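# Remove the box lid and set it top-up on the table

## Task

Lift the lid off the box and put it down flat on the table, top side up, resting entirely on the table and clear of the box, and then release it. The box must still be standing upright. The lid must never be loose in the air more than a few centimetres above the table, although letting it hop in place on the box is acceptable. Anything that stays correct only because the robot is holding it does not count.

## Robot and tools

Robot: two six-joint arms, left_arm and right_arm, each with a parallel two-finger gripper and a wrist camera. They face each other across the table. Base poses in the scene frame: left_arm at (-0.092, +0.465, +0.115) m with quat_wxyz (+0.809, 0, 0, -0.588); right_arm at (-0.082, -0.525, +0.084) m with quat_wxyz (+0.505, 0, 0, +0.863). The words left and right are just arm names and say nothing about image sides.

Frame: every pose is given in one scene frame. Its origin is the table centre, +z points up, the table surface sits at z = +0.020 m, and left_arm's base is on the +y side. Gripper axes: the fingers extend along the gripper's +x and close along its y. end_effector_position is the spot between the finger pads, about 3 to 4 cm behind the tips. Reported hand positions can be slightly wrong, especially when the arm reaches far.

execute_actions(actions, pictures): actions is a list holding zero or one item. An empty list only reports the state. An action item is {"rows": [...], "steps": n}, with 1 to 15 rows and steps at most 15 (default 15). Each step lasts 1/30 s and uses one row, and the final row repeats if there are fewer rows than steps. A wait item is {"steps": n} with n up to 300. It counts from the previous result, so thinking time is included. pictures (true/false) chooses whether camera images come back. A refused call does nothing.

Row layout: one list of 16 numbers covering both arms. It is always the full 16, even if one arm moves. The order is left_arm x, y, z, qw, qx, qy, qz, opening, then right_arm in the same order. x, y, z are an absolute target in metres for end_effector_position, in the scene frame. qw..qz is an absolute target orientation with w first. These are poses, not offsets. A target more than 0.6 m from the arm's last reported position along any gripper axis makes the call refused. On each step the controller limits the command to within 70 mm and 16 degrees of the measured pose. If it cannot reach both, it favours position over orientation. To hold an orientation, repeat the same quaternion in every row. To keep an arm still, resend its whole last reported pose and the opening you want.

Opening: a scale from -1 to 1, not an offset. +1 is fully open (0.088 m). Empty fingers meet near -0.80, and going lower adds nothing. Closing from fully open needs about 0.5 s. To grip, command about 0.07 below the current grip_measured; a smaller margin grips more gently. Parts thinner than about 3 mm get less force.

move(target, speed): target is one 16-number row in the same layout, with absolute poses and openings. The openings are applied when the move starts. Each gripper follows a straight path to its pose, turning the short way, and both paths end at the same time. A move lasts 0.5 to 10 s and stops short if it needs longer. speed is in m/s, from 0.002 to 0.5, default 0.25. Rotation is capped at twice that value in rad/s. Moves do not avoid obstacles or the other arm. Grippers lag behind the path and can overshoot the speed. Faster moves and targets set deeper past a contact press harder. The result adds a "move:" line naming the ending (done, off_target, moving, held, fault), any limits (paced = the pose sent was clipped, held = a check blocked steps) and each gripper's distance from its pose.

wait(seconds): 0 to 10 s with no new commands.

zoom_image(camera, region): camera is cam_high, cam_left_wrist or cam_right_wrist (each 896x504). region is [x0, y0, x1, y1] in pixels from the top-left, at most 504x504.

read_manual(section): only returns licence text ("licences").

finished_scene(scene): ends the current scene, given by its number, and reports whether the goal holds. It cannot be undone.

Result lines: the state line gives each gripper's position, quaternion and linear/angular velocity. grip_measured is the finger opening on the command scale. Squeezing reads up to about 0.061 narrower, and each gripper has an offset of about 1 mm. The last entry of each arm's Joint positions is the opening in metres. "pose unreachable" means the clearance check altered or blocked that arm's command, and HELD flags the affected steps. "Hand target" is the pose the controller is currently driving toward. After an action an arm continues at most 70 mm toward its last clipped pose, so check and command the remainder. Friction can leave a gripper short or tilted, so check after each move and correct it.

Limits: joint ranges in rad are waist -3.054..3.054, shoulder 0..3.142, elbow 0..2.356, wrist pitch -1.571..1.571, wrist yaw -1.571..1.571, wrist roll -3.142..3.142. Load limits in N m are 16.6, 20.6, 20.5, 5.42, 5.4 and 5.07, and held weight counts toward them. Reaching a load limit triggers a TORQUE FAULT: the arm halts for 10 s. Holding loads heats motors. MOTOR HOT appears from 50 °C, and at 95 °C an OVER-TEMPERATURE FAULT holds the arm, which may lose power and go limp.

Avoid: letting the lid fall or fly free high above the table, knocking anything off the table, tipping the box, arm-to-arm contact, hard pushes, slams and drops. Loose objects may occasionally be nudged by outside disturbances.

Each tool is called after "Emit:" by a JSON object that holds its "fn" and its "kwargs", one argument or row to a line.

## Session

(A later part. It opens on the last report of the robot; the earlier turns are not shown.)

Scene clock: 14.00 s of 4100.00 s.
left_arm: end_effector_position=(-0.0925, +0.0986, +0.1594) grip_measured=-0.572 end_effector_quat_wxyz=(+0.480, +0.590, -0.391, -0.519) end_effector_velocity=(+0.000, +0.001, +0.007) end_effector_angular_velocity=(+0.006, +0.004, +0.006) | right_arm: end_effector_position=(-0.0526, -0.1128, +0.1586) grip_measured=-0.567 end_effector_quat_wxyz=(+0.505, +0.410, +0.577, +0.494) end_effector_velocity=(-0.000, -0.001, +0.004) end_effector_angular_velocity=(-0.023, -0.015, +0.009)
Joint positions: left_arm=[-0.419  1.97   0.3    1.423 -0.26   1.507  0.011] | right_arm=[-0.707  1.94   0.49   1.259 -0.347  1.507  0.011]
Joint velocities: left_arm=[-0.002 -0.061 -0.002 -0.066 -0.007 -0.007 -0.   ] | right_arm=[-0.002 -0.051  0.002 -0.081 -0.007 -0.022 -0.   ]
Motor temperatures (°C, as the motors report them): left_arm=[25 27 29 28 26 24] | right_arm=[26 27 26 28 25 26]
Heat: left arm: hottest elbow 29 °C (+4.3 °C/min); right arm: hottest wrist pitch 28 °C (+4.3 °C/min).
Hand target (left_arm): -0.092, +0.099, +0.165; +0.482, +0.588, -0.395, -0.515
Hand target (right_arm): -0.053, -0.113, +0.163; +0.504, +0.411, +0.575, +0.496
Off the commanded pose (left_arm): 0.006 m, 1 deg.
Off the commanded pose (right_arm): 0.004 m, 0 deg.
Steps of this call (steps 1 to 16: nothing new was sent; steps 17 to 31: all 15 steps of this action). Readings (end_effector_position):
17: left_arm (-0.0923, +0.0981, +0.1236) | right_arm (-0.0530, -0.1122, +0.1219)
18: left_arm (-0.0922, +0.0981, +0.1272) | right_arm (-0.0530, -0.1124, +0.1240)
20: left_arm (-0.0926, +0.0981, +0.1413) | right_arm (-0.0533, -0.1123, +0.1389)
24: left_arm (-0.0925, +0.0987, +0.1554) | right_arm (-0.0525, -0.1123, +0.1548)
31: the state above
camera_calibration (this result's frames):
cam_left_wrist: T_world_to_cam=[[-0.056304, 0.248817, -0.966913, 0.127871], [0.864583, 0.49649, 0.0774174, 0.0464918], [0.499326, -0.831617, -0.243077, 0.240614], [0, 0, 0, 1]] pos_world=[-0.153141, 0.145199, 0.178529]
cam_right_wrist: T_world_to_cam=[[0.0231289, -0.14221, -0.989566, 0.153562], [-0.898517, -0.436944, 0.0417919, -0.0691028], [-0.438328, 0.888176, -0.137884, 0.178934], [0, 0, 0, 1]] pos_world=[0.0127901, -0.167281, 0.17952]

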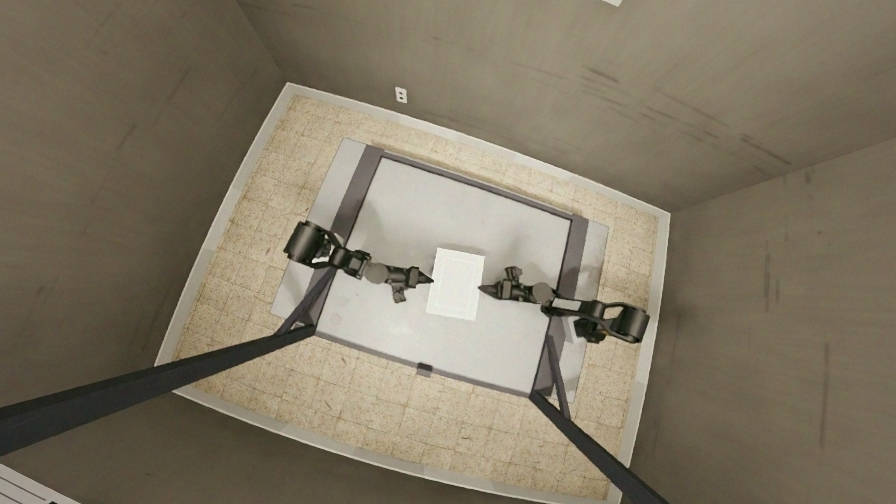

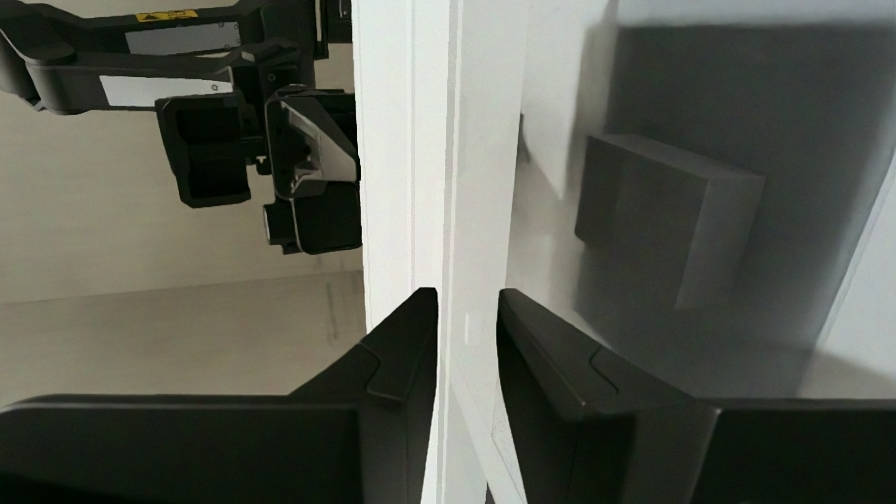

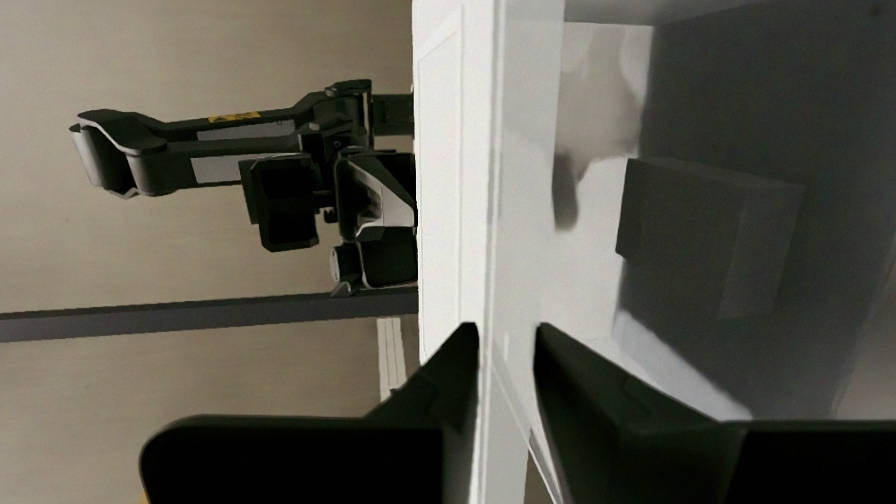

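Emit:
{"fn": "move", "kwargs": {
  "target": [0.1525,0.099,0.165,0.482,0.588,-0.395,-0.515,-0.7,0.1925,-0.113,0.163,0.504,0.411,0.575,0.495,-0.7],
  "speed": 0.08
}}

Emit:
{"fn": "move", "kwargs": {
  "target": [0.1525,0.099,0.165,0.482,0.588,-0.395,-0.515,-0.2,0.1925,-0.113,0.163,0.504,0.411,0.575,0.495,-0.7]
}}

Emit:
{"fn": "move", "kwargs": {
  "target": [0.14,0.18,0.17,0.482,0.588,-0.395,-0.515,-0.2,0.1925,-0.113,0.163,0.504,0.411,0.575,0.495,-0.7],
  "speed": 0.1
}}

Emit:
{"fn": "move", "kwargs": {
  "target": [0.14,0.18,0.17,0.482,0.588,-0.395,-0.515,-0.2,0.19,-0.1,0.15,0.643,0.189,0.682,0.293,-0.7],
  "speed": 0.1
}}

Scene clock: 19.20 s of 4100.00 s.
left_arm: end_effector_position=(+0.1477, +0.0976, +0.1635) grip_measured=-0.572 end_effector_quat_wxyz=(+0.483, +0.587, -0.391, -0.519) end_effector_velocity=(-0.000, +0.000, -0.006) end_effector_angular_velocity=(+0.020, +0.031, -0.003) | right_arm: end_effector_position=(+0.1878, -0.1127, +0.1645) grip_measured=-0.567 end_effector_quat_wxyz=(+0.502, +0.413, +0.576, +0.496) end_effector_velocity=(+0.001, -0.001, -0.002) end_effector_angular_velocity=(-0.005, +0.010, +0.015)
Joint positions: left_arm=[0.457 2.075 0.666 1.128 0.59  1.725 0.011] | right_arm=[-1.346  2.178  1.057  0.818 -0.971  1.322  0.011]
Joint velocities: left_arm=[ 0.002  0.002  0.007 -0.037  0.007 -0.007 -0.   ] | right_arm=[-0.007  0.007  0.012 -0.022 -0.022 -0.007  0.   ]
Motor temperatures (°C, as the motors report them): left_arm=[25 28 29 29 26 24] | right_arm=[26 28 26 28 25 26]
Heat: left arm: hottest elbow 29 °C (+3.1 °C/min); right arm: hottest shoulder 28 °C (+3.1 °C/min).
Hand target (left_arm): +0.151, +0.096, +0.164; +0.483, +0.588, -0.395, -0.516
Hand target (right_arm): +0.192, -0.114, +0.162; +0.503, +0.413, +0.575, +0.496
Off the commanded pose (left_arm): 0.005 m, 1 deg.
Off the commanded pose (right_arm): 0.005 m, 0 deg.
move: done
camera_calibration (this result's frames):
cam_left_wrist: T_world_to_cam=[[-0.0621385, 0.242079, -0.968265, 0.147343], [0.864471, 0.497923, 0.0690099, -0.159763], [0.498827, -0.832749, -0.240211, 0.120496], [0, 0, 0, 1]] pos_world=[0.0871593, 0.144224, 0.182637]
cam_right_wrist: T_world_to_cam=[[0.019956, -0.13375, -0.990814, 0.155532], [-0.897978, -0.438122, 0.041056, 0.14654], [-0.439588, 0.88891, -0.128848, 0.283868], [0, 0, 0, 1]] pos_world=[0.253271, -0.167328, 0.184662]

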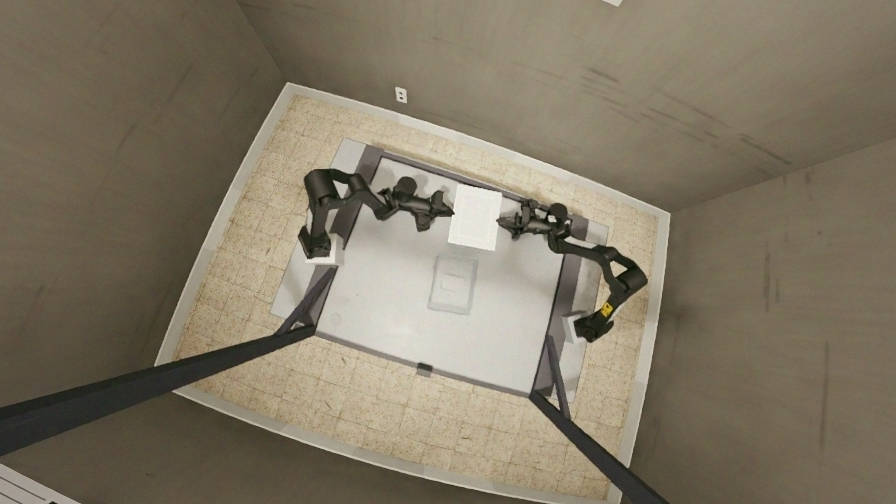

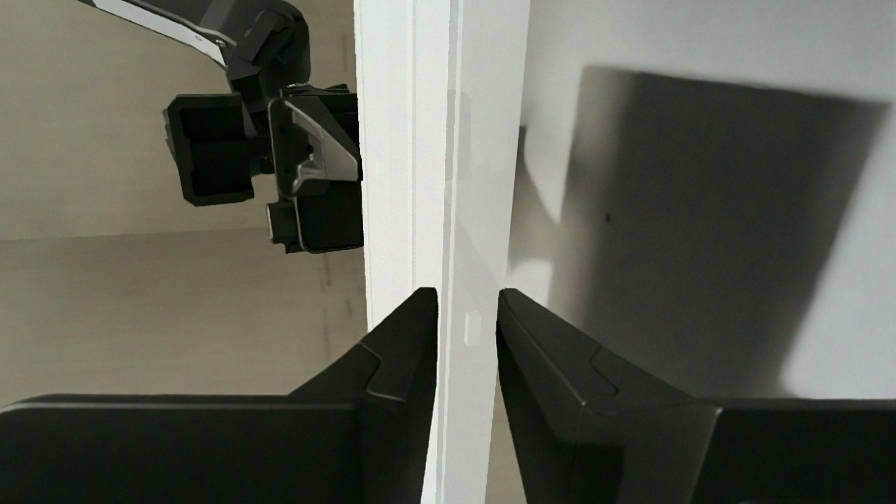

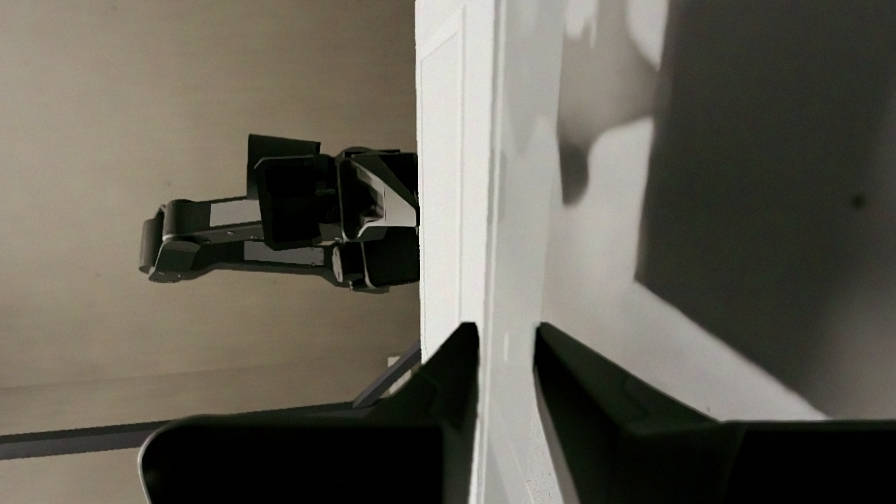

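Scene clock: 19.90 s of 4100.00 s.
left_arm: end_effector_position=(+0.1499, +0.0997, +0.1638) grip_measured=-0.205 end_effector_quat_wxyz=(+0.483, +0.587, -0.392, -0.518) end_effector_velocity=(+0.001, +0.002, -0.003) end_effector_angular_velocity=(+0.009, +0.014, +0.011) | right_arm: end_effector_position=(+0.1898, -0.1141, +0.1618) grip_measured=-0.567 end_effector_quat_wxyz=(+0.503, +0.413, +0.579, +0.491) end_effector_velocity=(+0.002, -0.002, +0.001) end_effector_angular_velocity=(+0.001, -0.004, +0.001)
Joint positions: left_arm=[0.468 2.075 0.666 1.128 0.602 1.729 0.029] | right_arm=[-1.351  2.181  1.06   0.802 -0.971  1.315  0.011]
Joint velocities: left_arm=[ 0.002  0.002 -0.002 -0.007 -0.007 -0.007  0.001] | right_arm=[-0.007 -0.002  0.002 -0.007 -0.007 -0.007 -0.   ]
Motor temperatures (°C, as the motors report them): left_arm=[25 28 29 29 26 24] | right_arm=[26 28 26 28 25 26]
Heat: left arm: hottest elbow 29 °C (+3.0 °C/min); right arm: hottest shoulder 28 °C (+3.0 °C/min).
Hand target (left_arm): +0.152, +0.099, +0.165; +0.482, +0.588, -0.395, -0.515
Hand target (right_arm): +0.192, -0.113, +0.163; +0.504, +0.411, +0.575, +0.495
Off the commanded pose (left_arm): 0.003 m, 0 deg.
Off the commanded pose (right_arm): 0.003 m, 1 deg.
move: done
camera_calibration (this result's frames):
cam_left_wrist: T_world_to_cam=[[-0.0593977, 0.240456, -0.968841, 0.147132], [0.865173, 0.496537, 0.0701931, -0.162847], [0.497943, -0.834046, -0.237529, 0.121119], [0, 0, 0, 1]] pos_world=[0.0893196, 0.1465, 0.182747]
cam_right_wrist: T_world_to_cam=[[0.0141676, -0.143196, -0.989593, 0.152488], [-0.89941, -0.434241, 0.0499591, 0.147172], [-0.436875, 0.889342, -0.134945, 0.286135], [0, 0, 0, 1]] pos_world=[0.255213, -0.168728, 0.182161]

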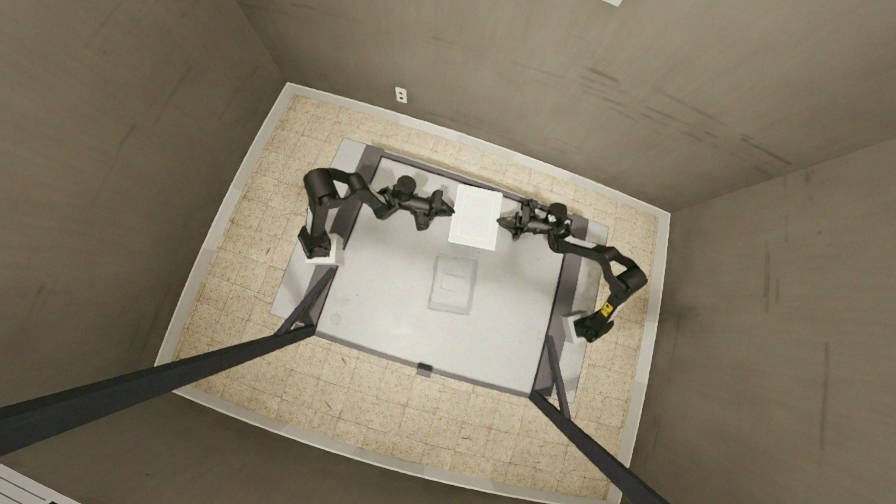

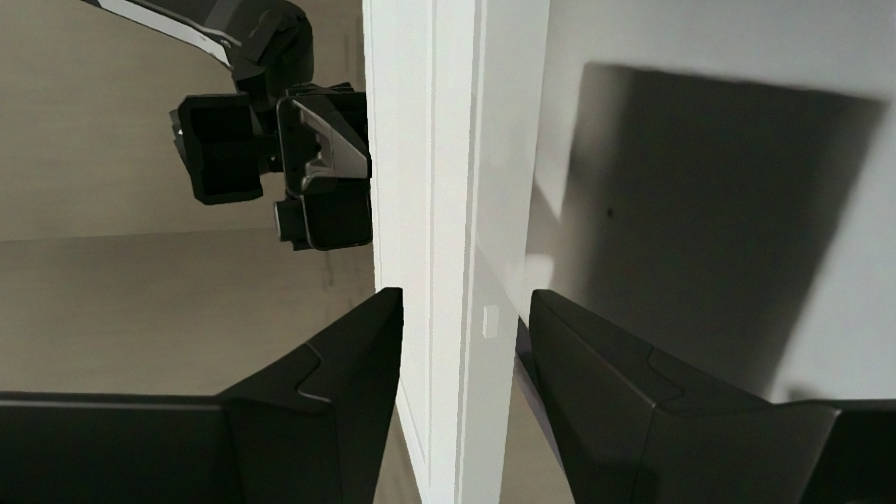

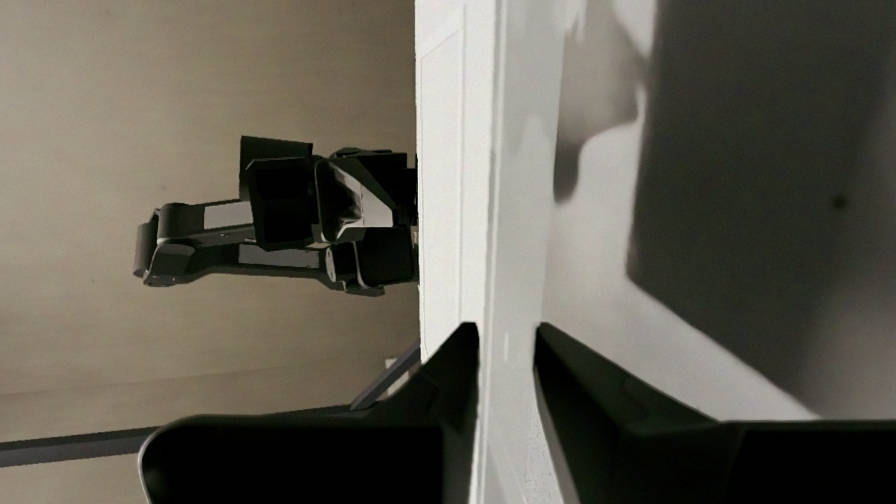

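Scene clock: 21.20 s of 4100.00 s.
left_arm: end_effector_position=(+0.1418, +0.1774, +0.1700) grip_measured=-0.203 end_effector_quat_wxyz=(+0.483, +0.587, -0.395, -0.516) end_effector_velocity=(-0.001, +0.003, -0.002) end_effector_angular_velocity=(+0.008, +0.016, +0.011) | right_arm: end_effector_position=(+0.1899, -0.1140, +0.1619) grip_measured=-0.567 end_effector_quat_wxyz=(+0.504, +0.413, +0.579, +0.492) end_effector_velocity=(-0.001, -0.003, +0.000) end_effector_angular_velocity=(+0.004, -0.011, +0.017)
Joint positions: left_arm=[0.661 1.931 0.432 1.177 0.786 1.804 0.029] | right_arm=[-1.351  2.181  1.061  0.801 -0.971  1.314  0.011]
Joint velocities: left_arm=[ 0.002 -0.007 -0.012 -0.007 -0.007 -0.007 -0.   ] | right_arm=[-0.007 -0.002 -0.002 -0.007 -0.022 -0.022 -0.   ]
Motor temperatures (°C, as the motors report them): left_arm=[25 28 29 29 26 24] | right_arm=[26 28 27 29 25 26]
Heat: left arm: hottest elbow 29 °C (+2.8 °C/min); right arm: hottest wrist pitch 29 °C (+5.7 °C/min).
Hand target (left_arm): +0.140, +0.180, +0.170; +0.482, +0.588, -0.395, -0.515
Hand target (right_arm): +0.193, -0.113, +0.163; +0.504, +0.411, +0.575, +0.495
Off the commanded pose (left_arm): 0.003 m, 0 deg.
Off the commanded pose (right_arm): 0.003 m, 1 deg.
move: done
camera_calibration (this result's frames):
cam_left_wrist: T_world_to_cam=[[-0.0539172, 0.236169, -0.970215, 0.134172], [0.864721, 0.496933, 0.0729083, -0.195345], [0.49935, -0.835034, -0.231013, 0.190231], [0, 0, 0, 1]] pos_world=[0.0811613, 0.224235, 0.188364]
cam_right_wrist: T_world_to_cam=[[0.0150167, -0.143273, -0.989569, 0.152392], [-0.899364, -0.434419, 0.0492486, 0.147379], [-0.436944, 0.889243, -0.135378, 0.286181], [0, 0, 0, 1]] pos_world=[0.255304, -0.168627, 0.182287]

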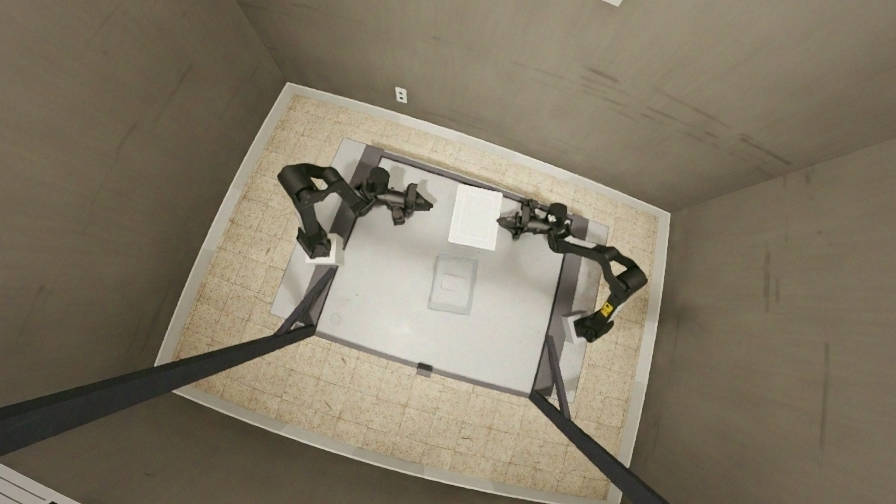

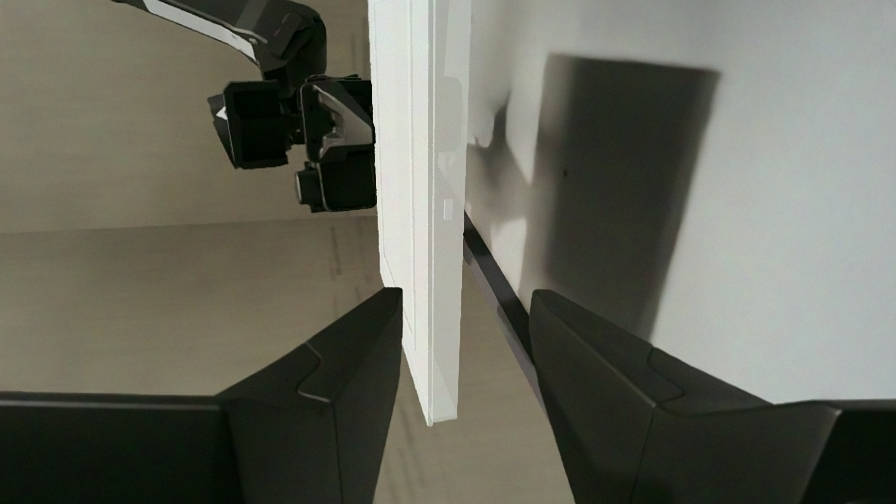

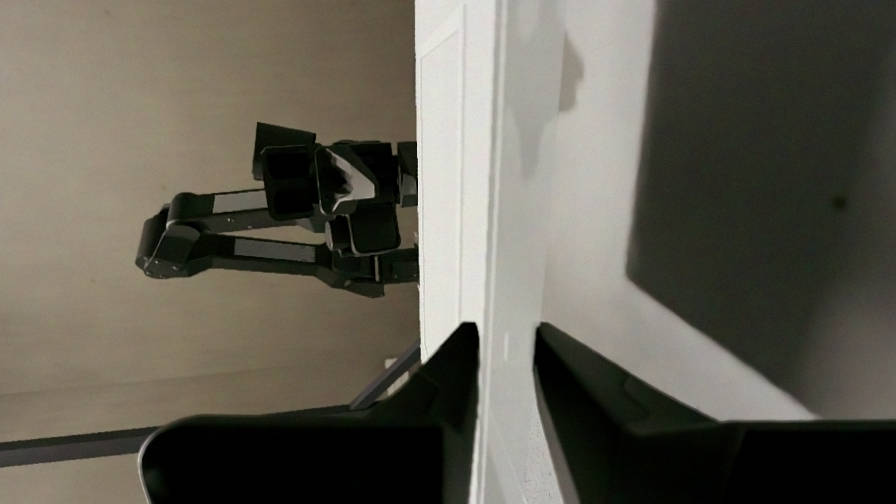

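Scene clock: 25.00 s of 4100.00 s.
left_arm: end_effector_position=(+0.1413, +0.1780, +0.1694) grip_measured=-0.203 end_effector_quat_wxyz=(+0.483, +0.587, -0.394, -0.516) end_effector_velocity=(+0.000, +0.002, -0.004) end_effector_angular_velocity=(+0.011, +0.038, +0.014) | right_arm: end_effector_position=(+0.1897, -0.0990, +0.1555) grip_measured=-0.567 end_effector_quat_wxyz=(+0.640, +0.198, +0.680, +0.298) end_effector_velocity=(-0.005, -0.002, -0.002) end_effector_angular_velocity=(-0.026, +0.027, +0.012)
Joint positions: left_arm=[0.661 1.931 0.43  1.177 0.787 1.804 0.029] | right_arm=[-1.23   2.148  1.579 -0.49  -0.531  0.843  0.011]
Joint velocities: left_arm=[ 0.002 -0.002 -0.002 -0.022 -0.007 -0.022 -0.   ] | right_arm=[ 0.002  0.007  0.017 -0.051 -0.007 -0.007 -0.   ]
Motor temperatures (°C, as the motors report them): left_arm=[25 28 29 29 26 24] | right_arm=[26 29 27 29 25 26]
Heat: left arm: hottest elbow 29 °C (+2.4 °C/min); right arm: hottest shoulder 29 °C (+4.8 °C/min).
Hand target (left_arm): +0.140, +0.180, +0.170; +0.482, +0.588, -0.395, -0.515
Hand target (right_arm): +0.191, -0.099, +0.150; +0.643, +0.192, +0.682, +0.292
Off the commanded pose (left_arm): 0.002 m, 0 deg.
Off the commanded pose (right_arm): 0.006 m, 1 deg.
move: done
camera_calibration (this result's frames):
cam_left_wrist: T_world_to_cam=[[-0.0558251, 0.23749, -0.969784, 0.133361], [0.864887, 0.496795, 0.0718732, -0.194952], [0.498853, -0.834742, -0.233136, 0.191235], [0, 0, 0, 1]] pos_world=[0.0806576, 0.224811, 0.187927]
cam_right_wrist: T_world_to_cam=[[0.110637, -0.720689, -0.684373, 0.0254644], [-0.913308, -0.345291, 0.215968, 0.139575], [-0.391954, 0.601149, -0.696413, 0.322118], [0, 0, 0, 1]] pos_world=[0.250913, -0.127095, 0.21161]

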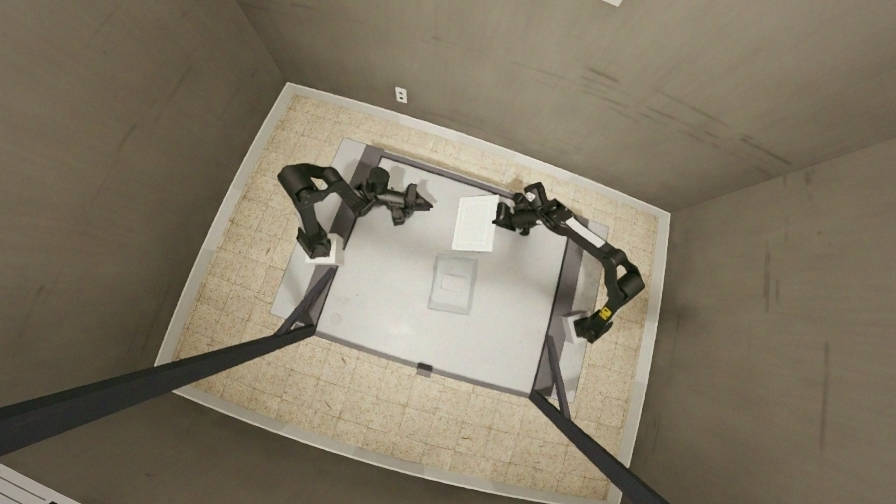

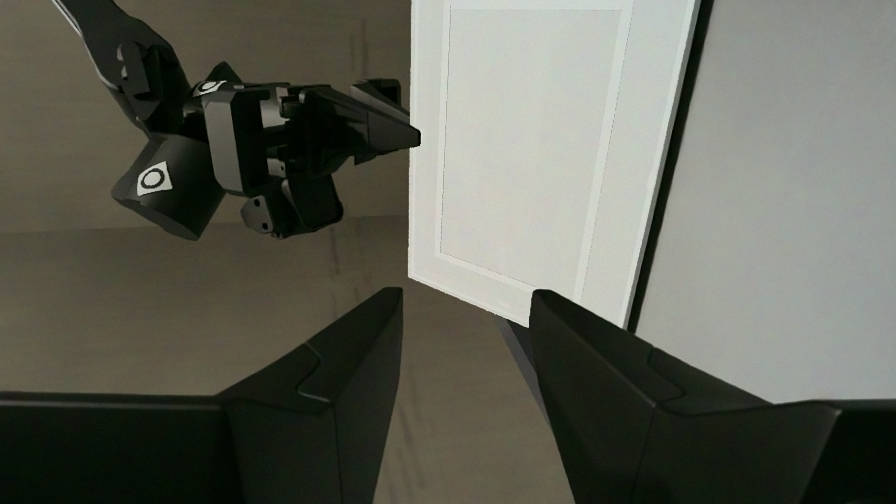

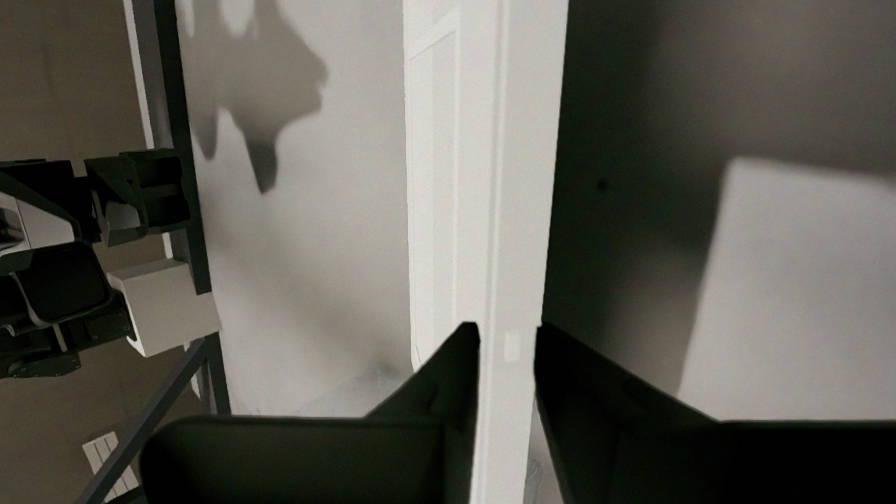

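Edge is nearly touching. Lower with gradual opening.

Emit:
{"fn": "move", "kwargs": {
  "target": [0.14,0.18,0.17,0.482,0.588,-0.395,-0.515,-0.2,0.19,-0.1,0.142,0.643,0.189,0.682,0.293,-0.7],
  "speed": 0.02
}}

Emit:
{"fn": "move", "kwargs": {
  "target": [0.14,0.18,0.17,0.482,0.588,-0.395,-0.515,-0.2,0.19,-0.103,0.125,0.643,0.189,0.682,0.293,-0.42],
  "speed": 0.03
}}

Emit:
{"fn": "move", "kwargs": {
  "target": [0.14,0.18,0.17,0.482,0.588,-0.395,-0.515,-0.2,0.191,-0.11,0.095,0.643,0.189,0.682,0.293,-0.31],
  "speed": 0.03
}}

Emit:
{"fn": "move", "kwargs": {
  "target": [0.14,0.18,0.17,0.482,0.588,-0.395,-0.515,-0.2,0.192,-0.117,0.07,0.643,0.189,0.682,0.293,-0.2],
  "speed": 0.03
}}

Scene clock: 29.10 s of 4100.00 s.
left_arm: end_effector_position=(+0.1413, +0.1780, +0.1694) grip_measured=-0.203 end_effector_quat_wxyz=(+0.483, +0.587, -0.394, -0.516) end_effector_velocity=(+0.002, +0.000, +0.001) end_effector_angular_velocity=(+0.003, -0.017, +0.017) | right_arm: end_effector_position=(+0.1910, -0.0976, +0.1546) grip_measured=-0.567 end_effector_quat_wxyz=(+0.642, +0.197, +0.676, +0.302) end_effector_velocity=(-0.002, -0.005, -0.004) end_effector_angular_velocity=(-0.024, +0.008, -0.001)
Joint positions: left_arm=[0.661 1.931 0.43  1.177 0.787 1.804 0.029] | right_arm=[-1.23   2.152  1.58  -0.48  -0.529  0.835  0.011]
Joint velocities: left_arm=[-0.002 -0.002 -0.002  0.007 -0.022  0.007 -0.   ] | right_arm=[-0.002 -0.002 -0.007 -0.022  0.007 -0.007 -0.001]
Motor temperatures (°C, as the motors report them): left_arm=[25 29 29 29 26 24] | right_arm=[26 30 28 28 25 26]
Heat: left arm: hottest shoulder 29 °C (+2.1 °C/min); right arm: hottest shoulder 30 °C (+6.2 °C/min).
Hand target (left_arm): +0.140, +0.180, +0.170; +0.482, +0.588, -0.395, -0.515
Hand target (right_arm): +0.190, -0.100, +0.142; +0.643, +0.189, +0.682, +0.293
Off the commanded pose (left_arm): 0.002 m, 0 deg.
Off the commanded pose (right_arm): 0.013 m, 2 deg.
After step 90, 0.20 s passed at rest.
move: off_target (right_arm)
camera_calibration (this result's frames):
cam_left_wrist: T_world_to_cam=[[-0.0558251, 0.23749, -0.969784, 0.133361], [0.864887, 0.496795, 0.0718732, -0.194952], [0.498853, -0.834742, -0.233136, 0.191235], [0, 0, 0, 1]] pos_world=[0.0806576, 0.224811, 0.187927]
cam_right_wrist: T_world_to_cam=[[0.121175, -0.717033, -0.686426, 0.0243893], [-0.913767, -0.350702, 0.205032, 0.142697], [-0.387746, 0.602389, -0.697697, 0.320684], [0, 0, 0, 1]] pos_world=[0.25178, -0.125645, 0.211225]

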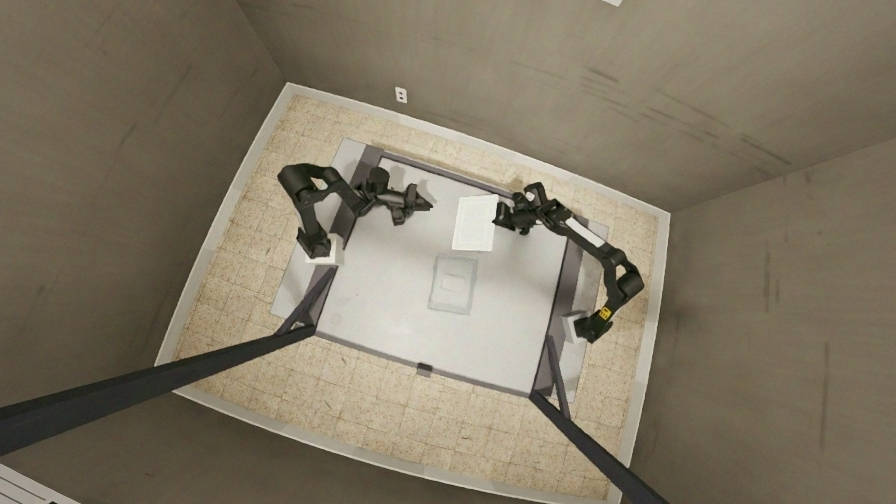

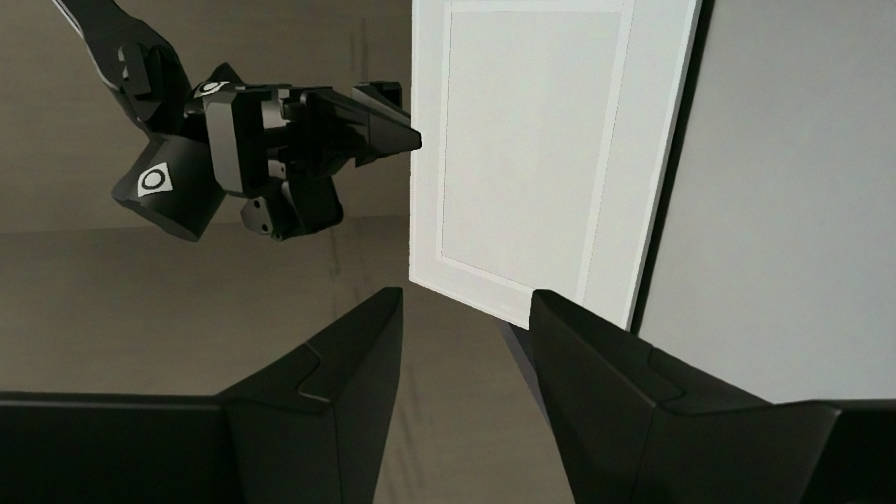

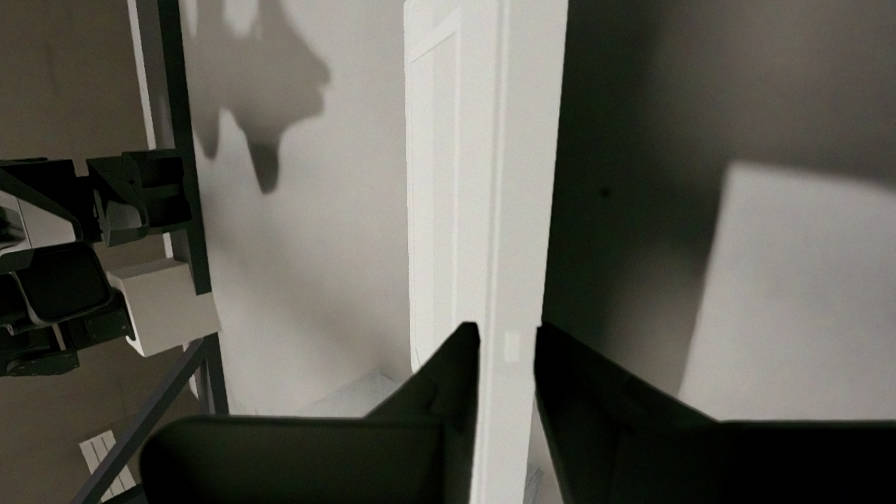

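Scene clock: 30.43 s of 4100.00 s.
left_arm: end_effector_position=(+0.1413, +0.1780, +0.1694) grip_measured=-0.203 end_effector_quat_wxyz=(+0.483, +0.587, -0.394, -0.516) end_effector_velocity=(-0.002, -0.001, -0.001) end_effector_angular_velocity=(+0.003, +0.026, +0.005) | right_arm: end_effector_position=(+0.1889, -0.1014, +0.1305) grip_measured=-0.423 end_effector_quat_wxyz=(+0.642, +0.192, +0.681, +0.296) end_effector_velocity=(-0.001, -0.002, +0.000) end_effector_angular_velocity=(-0.002, +0.014, -0.005)
Joint positions: left_arm=[0.661 1.931 0.43  1.177 0.787 1.804 0.029] | right_arm=[-1.23   2.179  1.531 -0.424 -0.523  0.83   0.018]
Joint velocities: left_arm=[-0.007 -0.002 -0.002 -0.007 -0.007 -0.022  0.   ] | right_arm=[-0.002 -0.002 -0.002 -0.007 -0.007  0.007 -0.   ]
Motor temperatures (°C, as the motors report them): left_arm=[25 29 29 29 26 24] | right_arm=[26 30 28 28 25 26]
Heat: left arm: hottest shoulder 29 °C (+2.0 °C/min); right arm: hottest shoulder 30 °C (+5.9 °C/min).
Hand target (left_arm): +0.140, +0.180, +0.170; +0.482, +0.588, -0.395, -0.515
Hand target (right_arm): +0.190, -0.103, +0.125; +0.643, +0.189, +0.682, +0.293
Off the commanded pose (left_arm): 0.002 m, 0 deg.
Off the commanded pose (right_arm): 0.006 m, 0 deg.
move: done
camera_calibration (this result's frames):
cam_left_wrist: T_world_to_cam=[[-0.0558251, 0.23749, -0.969784, 0.133361], [0.864887, 0.496795, 0.0718732, -0.194952], [0.498853, -0.834742, -0.233136, 0.191235], [0, 0, 0, 1]] pos_world=[0.0806576, 0.224811, 0.187927]
cam_right_wrist: T_world_to_cam=[[0.117819, -0.728959, -0.674343, 0.00321414], [-0.912231, -0.347766, 0.21655, 0.142874], [-0.392369, 0.589642, -0.705952, 0.306022], [0, 0, 0, 1]] pos_world=[0.250029, -0.128414, 0.187265]

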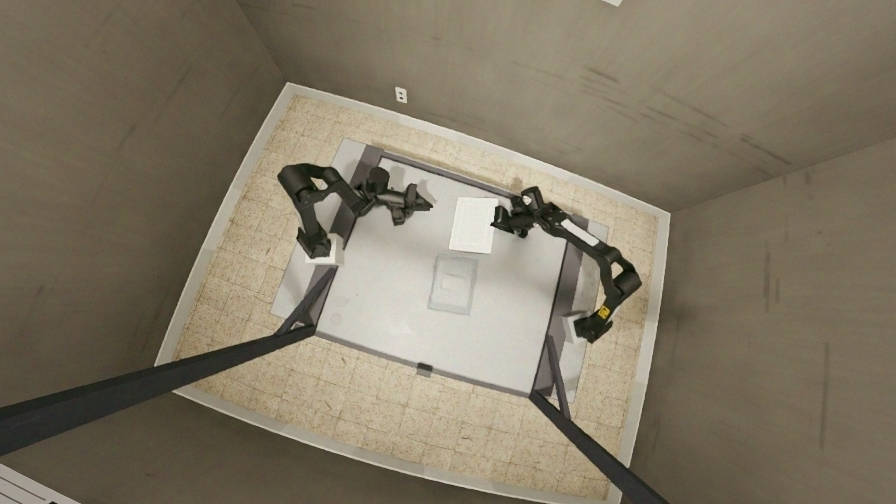

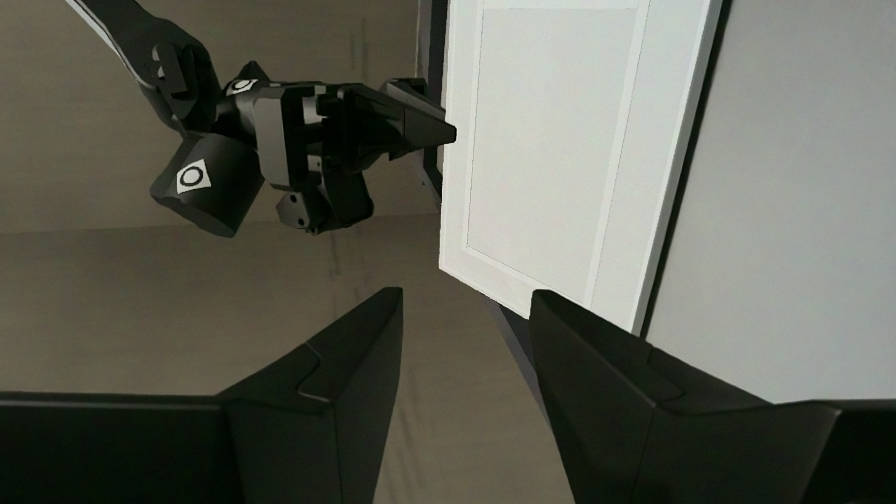

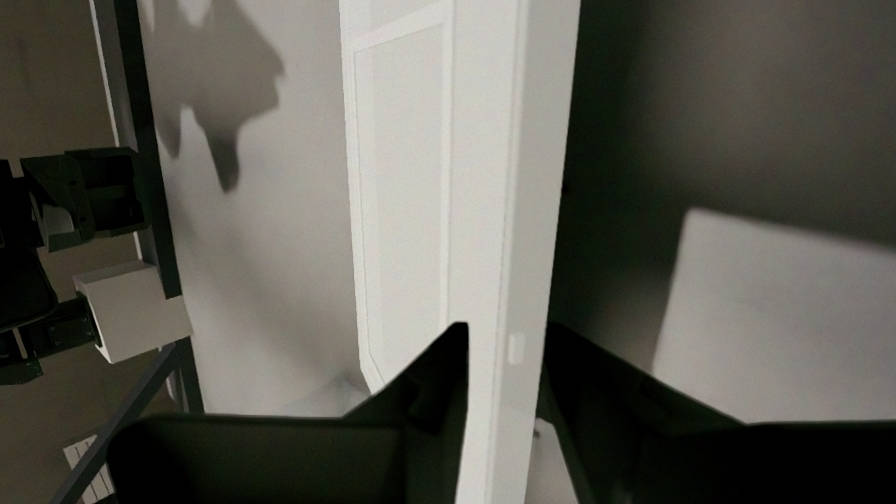

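Scene clock: 31.97 s of 4100.00 s.
left_arm: end_effector_position=(+0.1413, +0.1780, +0.1694) grip_measured=-0.203 end_effector_quat_wxyz=(+0.483, +0.587, -0.394, -0.516) end_effector_velocity=(+0.000, -0.000, +0.001) end_effector_angular_velocity=(-0.003, -0.000, +0.006) | right_arm: end_effector_position=(+0.1907, -0.1086, +0.0997) grip_measured=-0.312 end_effector_quat_wxyz=(+0.644, +0.191, +0.680, +0.294) end_effector_velocity=(+0.002, -0.001, +0.001) end_effector_angular_velocity=(+0.002, -0.014, -0.000)
Joint positions: left_arm=[0.661 1.931 0.43  1.177 0.787 1.804 0.029] | right_arm=[-1.243  2.217  1.462 -0.324 -0.523  0.817  0.024]
Joint velocities: left_arm=[-0.002 -0.002 -0.002  0.007 -0.007 -0.007 -0.   ] | right_arm=[-0.002 -0.002 -0.002  0.007  0.007 -0.007 -0.   ]
Motor temperatures (°C, as the motors report them): left_arm=[25 29 29 30 26 24] | right_arm=[26 30 28 28 25 26]
Heat: left arm: hottest wrist pitch 30 °C (+3.8 °C/min); right arm: hottest shoulder 30 °C (+5.6 °C/min).
Hand target (left_arm): +0.140, +0.180, +0.170; +0.482, +0.588, -0.395, -0.515
Hand target (right_arm): +0.191, -0.110, +0.095; +0.643, +0.189, +0.682, +0.293
Off the commanded pose (left_arm): 0.002 m, 0 deg.
Off the commanded pose (right_arm): 0.005 m, 0 deg.
move: done
camera_calibration (this result's frames):
cam_left_wrist: T_world_to_cam=[[-0.0558251, 0.23749, -0.969784, 0.133361], [0.864887, 0.496795, 0.0718732, -0.194952], [0.498853, -0.834742, -0.233136, 0.191235], [0, 0, 0, 1]] pos_world=[0.0806576, 0.224811, 0.187927]
cam_right_wrist: T_world_to_cam=[[0.11809, -0.732062, -0.670925, -0.0237034], [-0.913834, -0.344485, 0.21503, 0.149434], [-0.388539, 0.587721, -0.709663, 0.28861], [0, 0, 0, 1]] pos_world=[0.251493, -0.135497, 0.15678]

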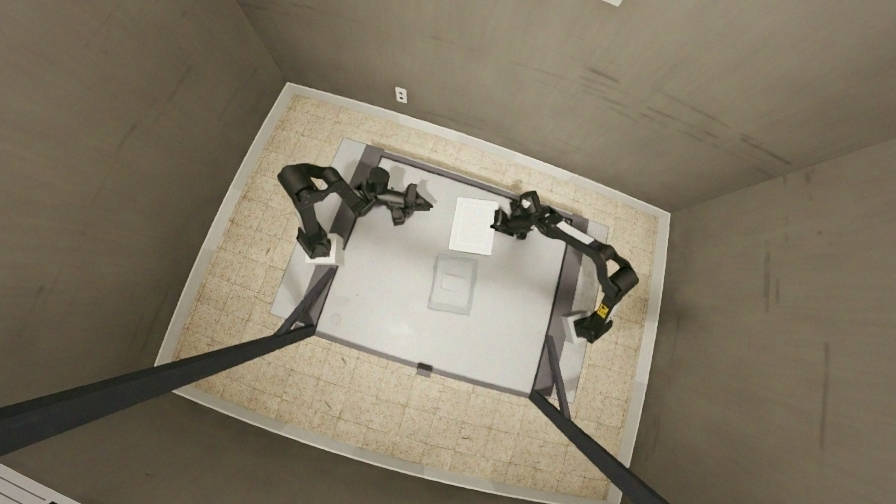

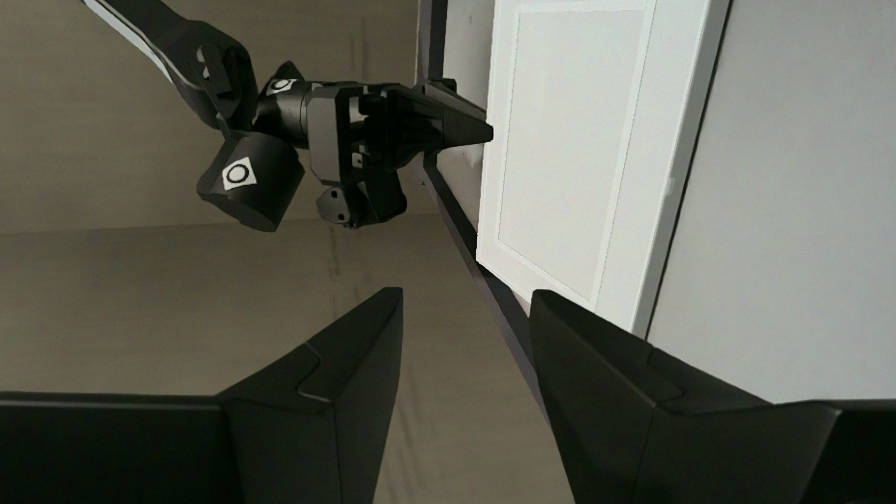

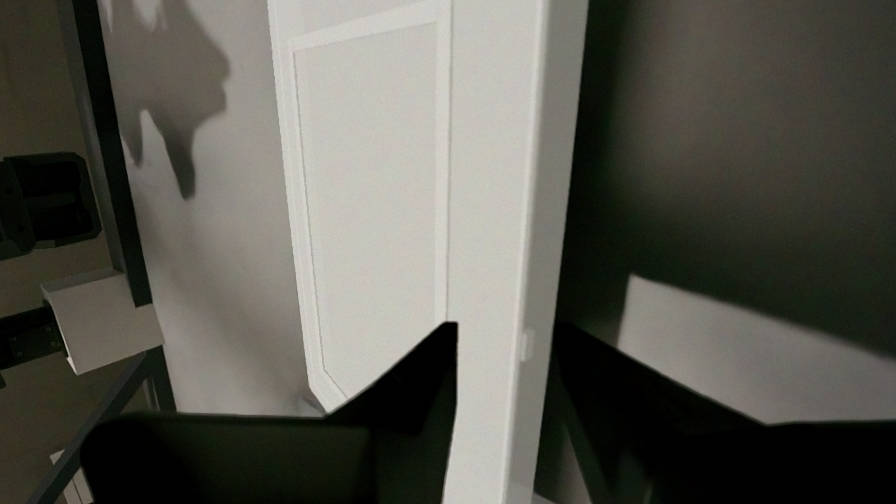

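Scene clock: 33.33 s of 4100.00 s.
left_arm: end_effector_position=(+0.1413, +0.1780, +0.1694) grip_measured=-0.203 end_effector_quat_wxyz=(+0.483, +0.587, -0.394, -0.516) end_effector_velocity=(-0.000, +0.000, +0.000) end_effector_angular_velocity=(+0.002, +0.008, +0.006) | right_arm: end_effector_position=(+0.1928, -0.1152, +0.0755) grip_measured=-0.203 end_effector_quat_wxyz=(+0.646, +0.190, +0.678, +0.293) end_effector_velocity=(+0.000, +0.004, +0.003) end_effector_angular_velocity=(+0.023, -0.024, +0.023)
Joint positions: left_arm=[0.661 1.931 0.43  1.177 0.787 1.805 0.029] | right_arm=[-1.255  2.253  1.414 -0.243 -0.524  0.804  0.029]
Joint velocities: left_arm=[-0.002 -0.007 -0.002 -0.007 -0.007 -0.007 -0.   ] | right_arm=[ 0.002 -0.002 -0.002  0.022 -0.007 -0.022  0.   ]
Motor temperatures (°C, as the motors report them): left_arm=[25 29 29 30 26 24] | right_arm=[26 31 28 28 25 26]
Heat: left arm: hottest wrist pitch 30 °C (+3.6 °C/min); right arm: hottest shoulder 31 °C (+7.2 °C/min).
Hand target (left_arm): +0.140, +0.180, +0.170; +0.482, +0.588, -0.395, -0.515
Hand target (right_arm): +0.192, -0.117, +0.070; +0.643, +0.189, +0.682, +0.293
Off the commanded pose (left_arm): 0.002 m, 0 deg.
Off the commanded pose (right_arm): 0.006 m, 1 deg.
move: done
camera_calibration (this result's frames):
cam_left_wrist: T_world_to_cam=[[-0.0554489, 0.237553, -0.969791, 0.133297], [0.864903, 0.496716, 0.0722201, -0.194999], [0.498867, -0.834771, -0.233002, 0.191216], [0, 0, 0, 1]] pos_world=[0.0806549, 0.224815, 0.187907]
cam_right_wrist: T_world_to_cam=[[0.120055, -0.732904, -0.669655, -0.0456811], [-0.915791, -0.342185, 0.210322, 0.155361], [-0.383292, 0.588014, -0.712268, 0.275326], [0, 0, 0, 1]] pos_world=[0.253293, -0.142214, 0.13284]

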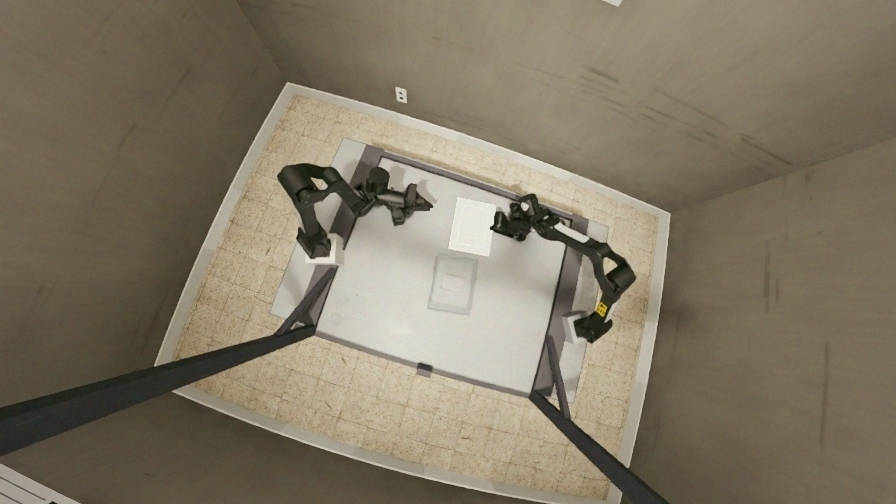

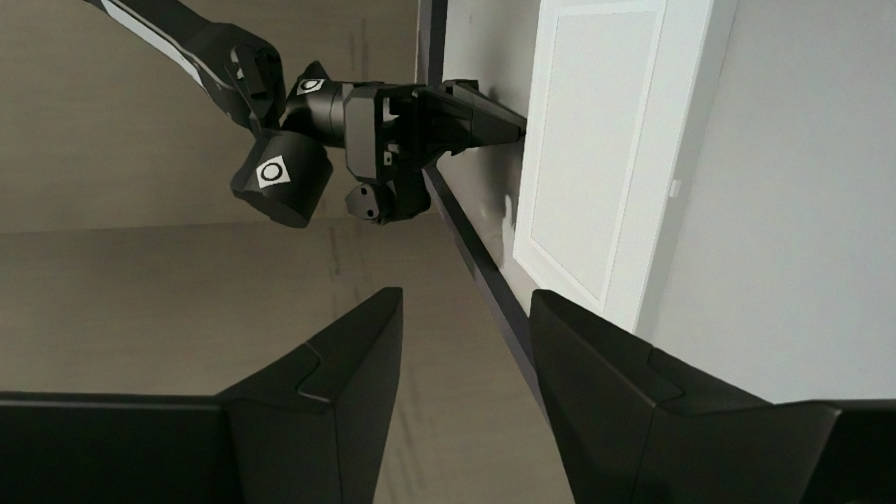

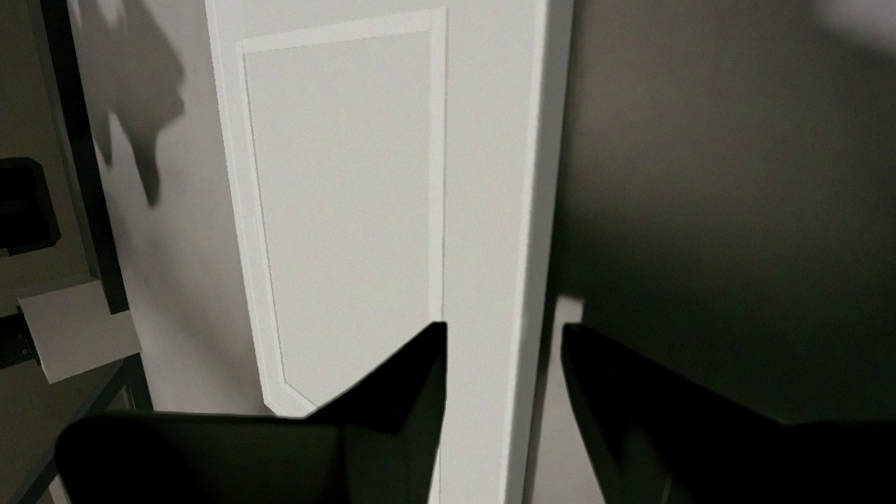

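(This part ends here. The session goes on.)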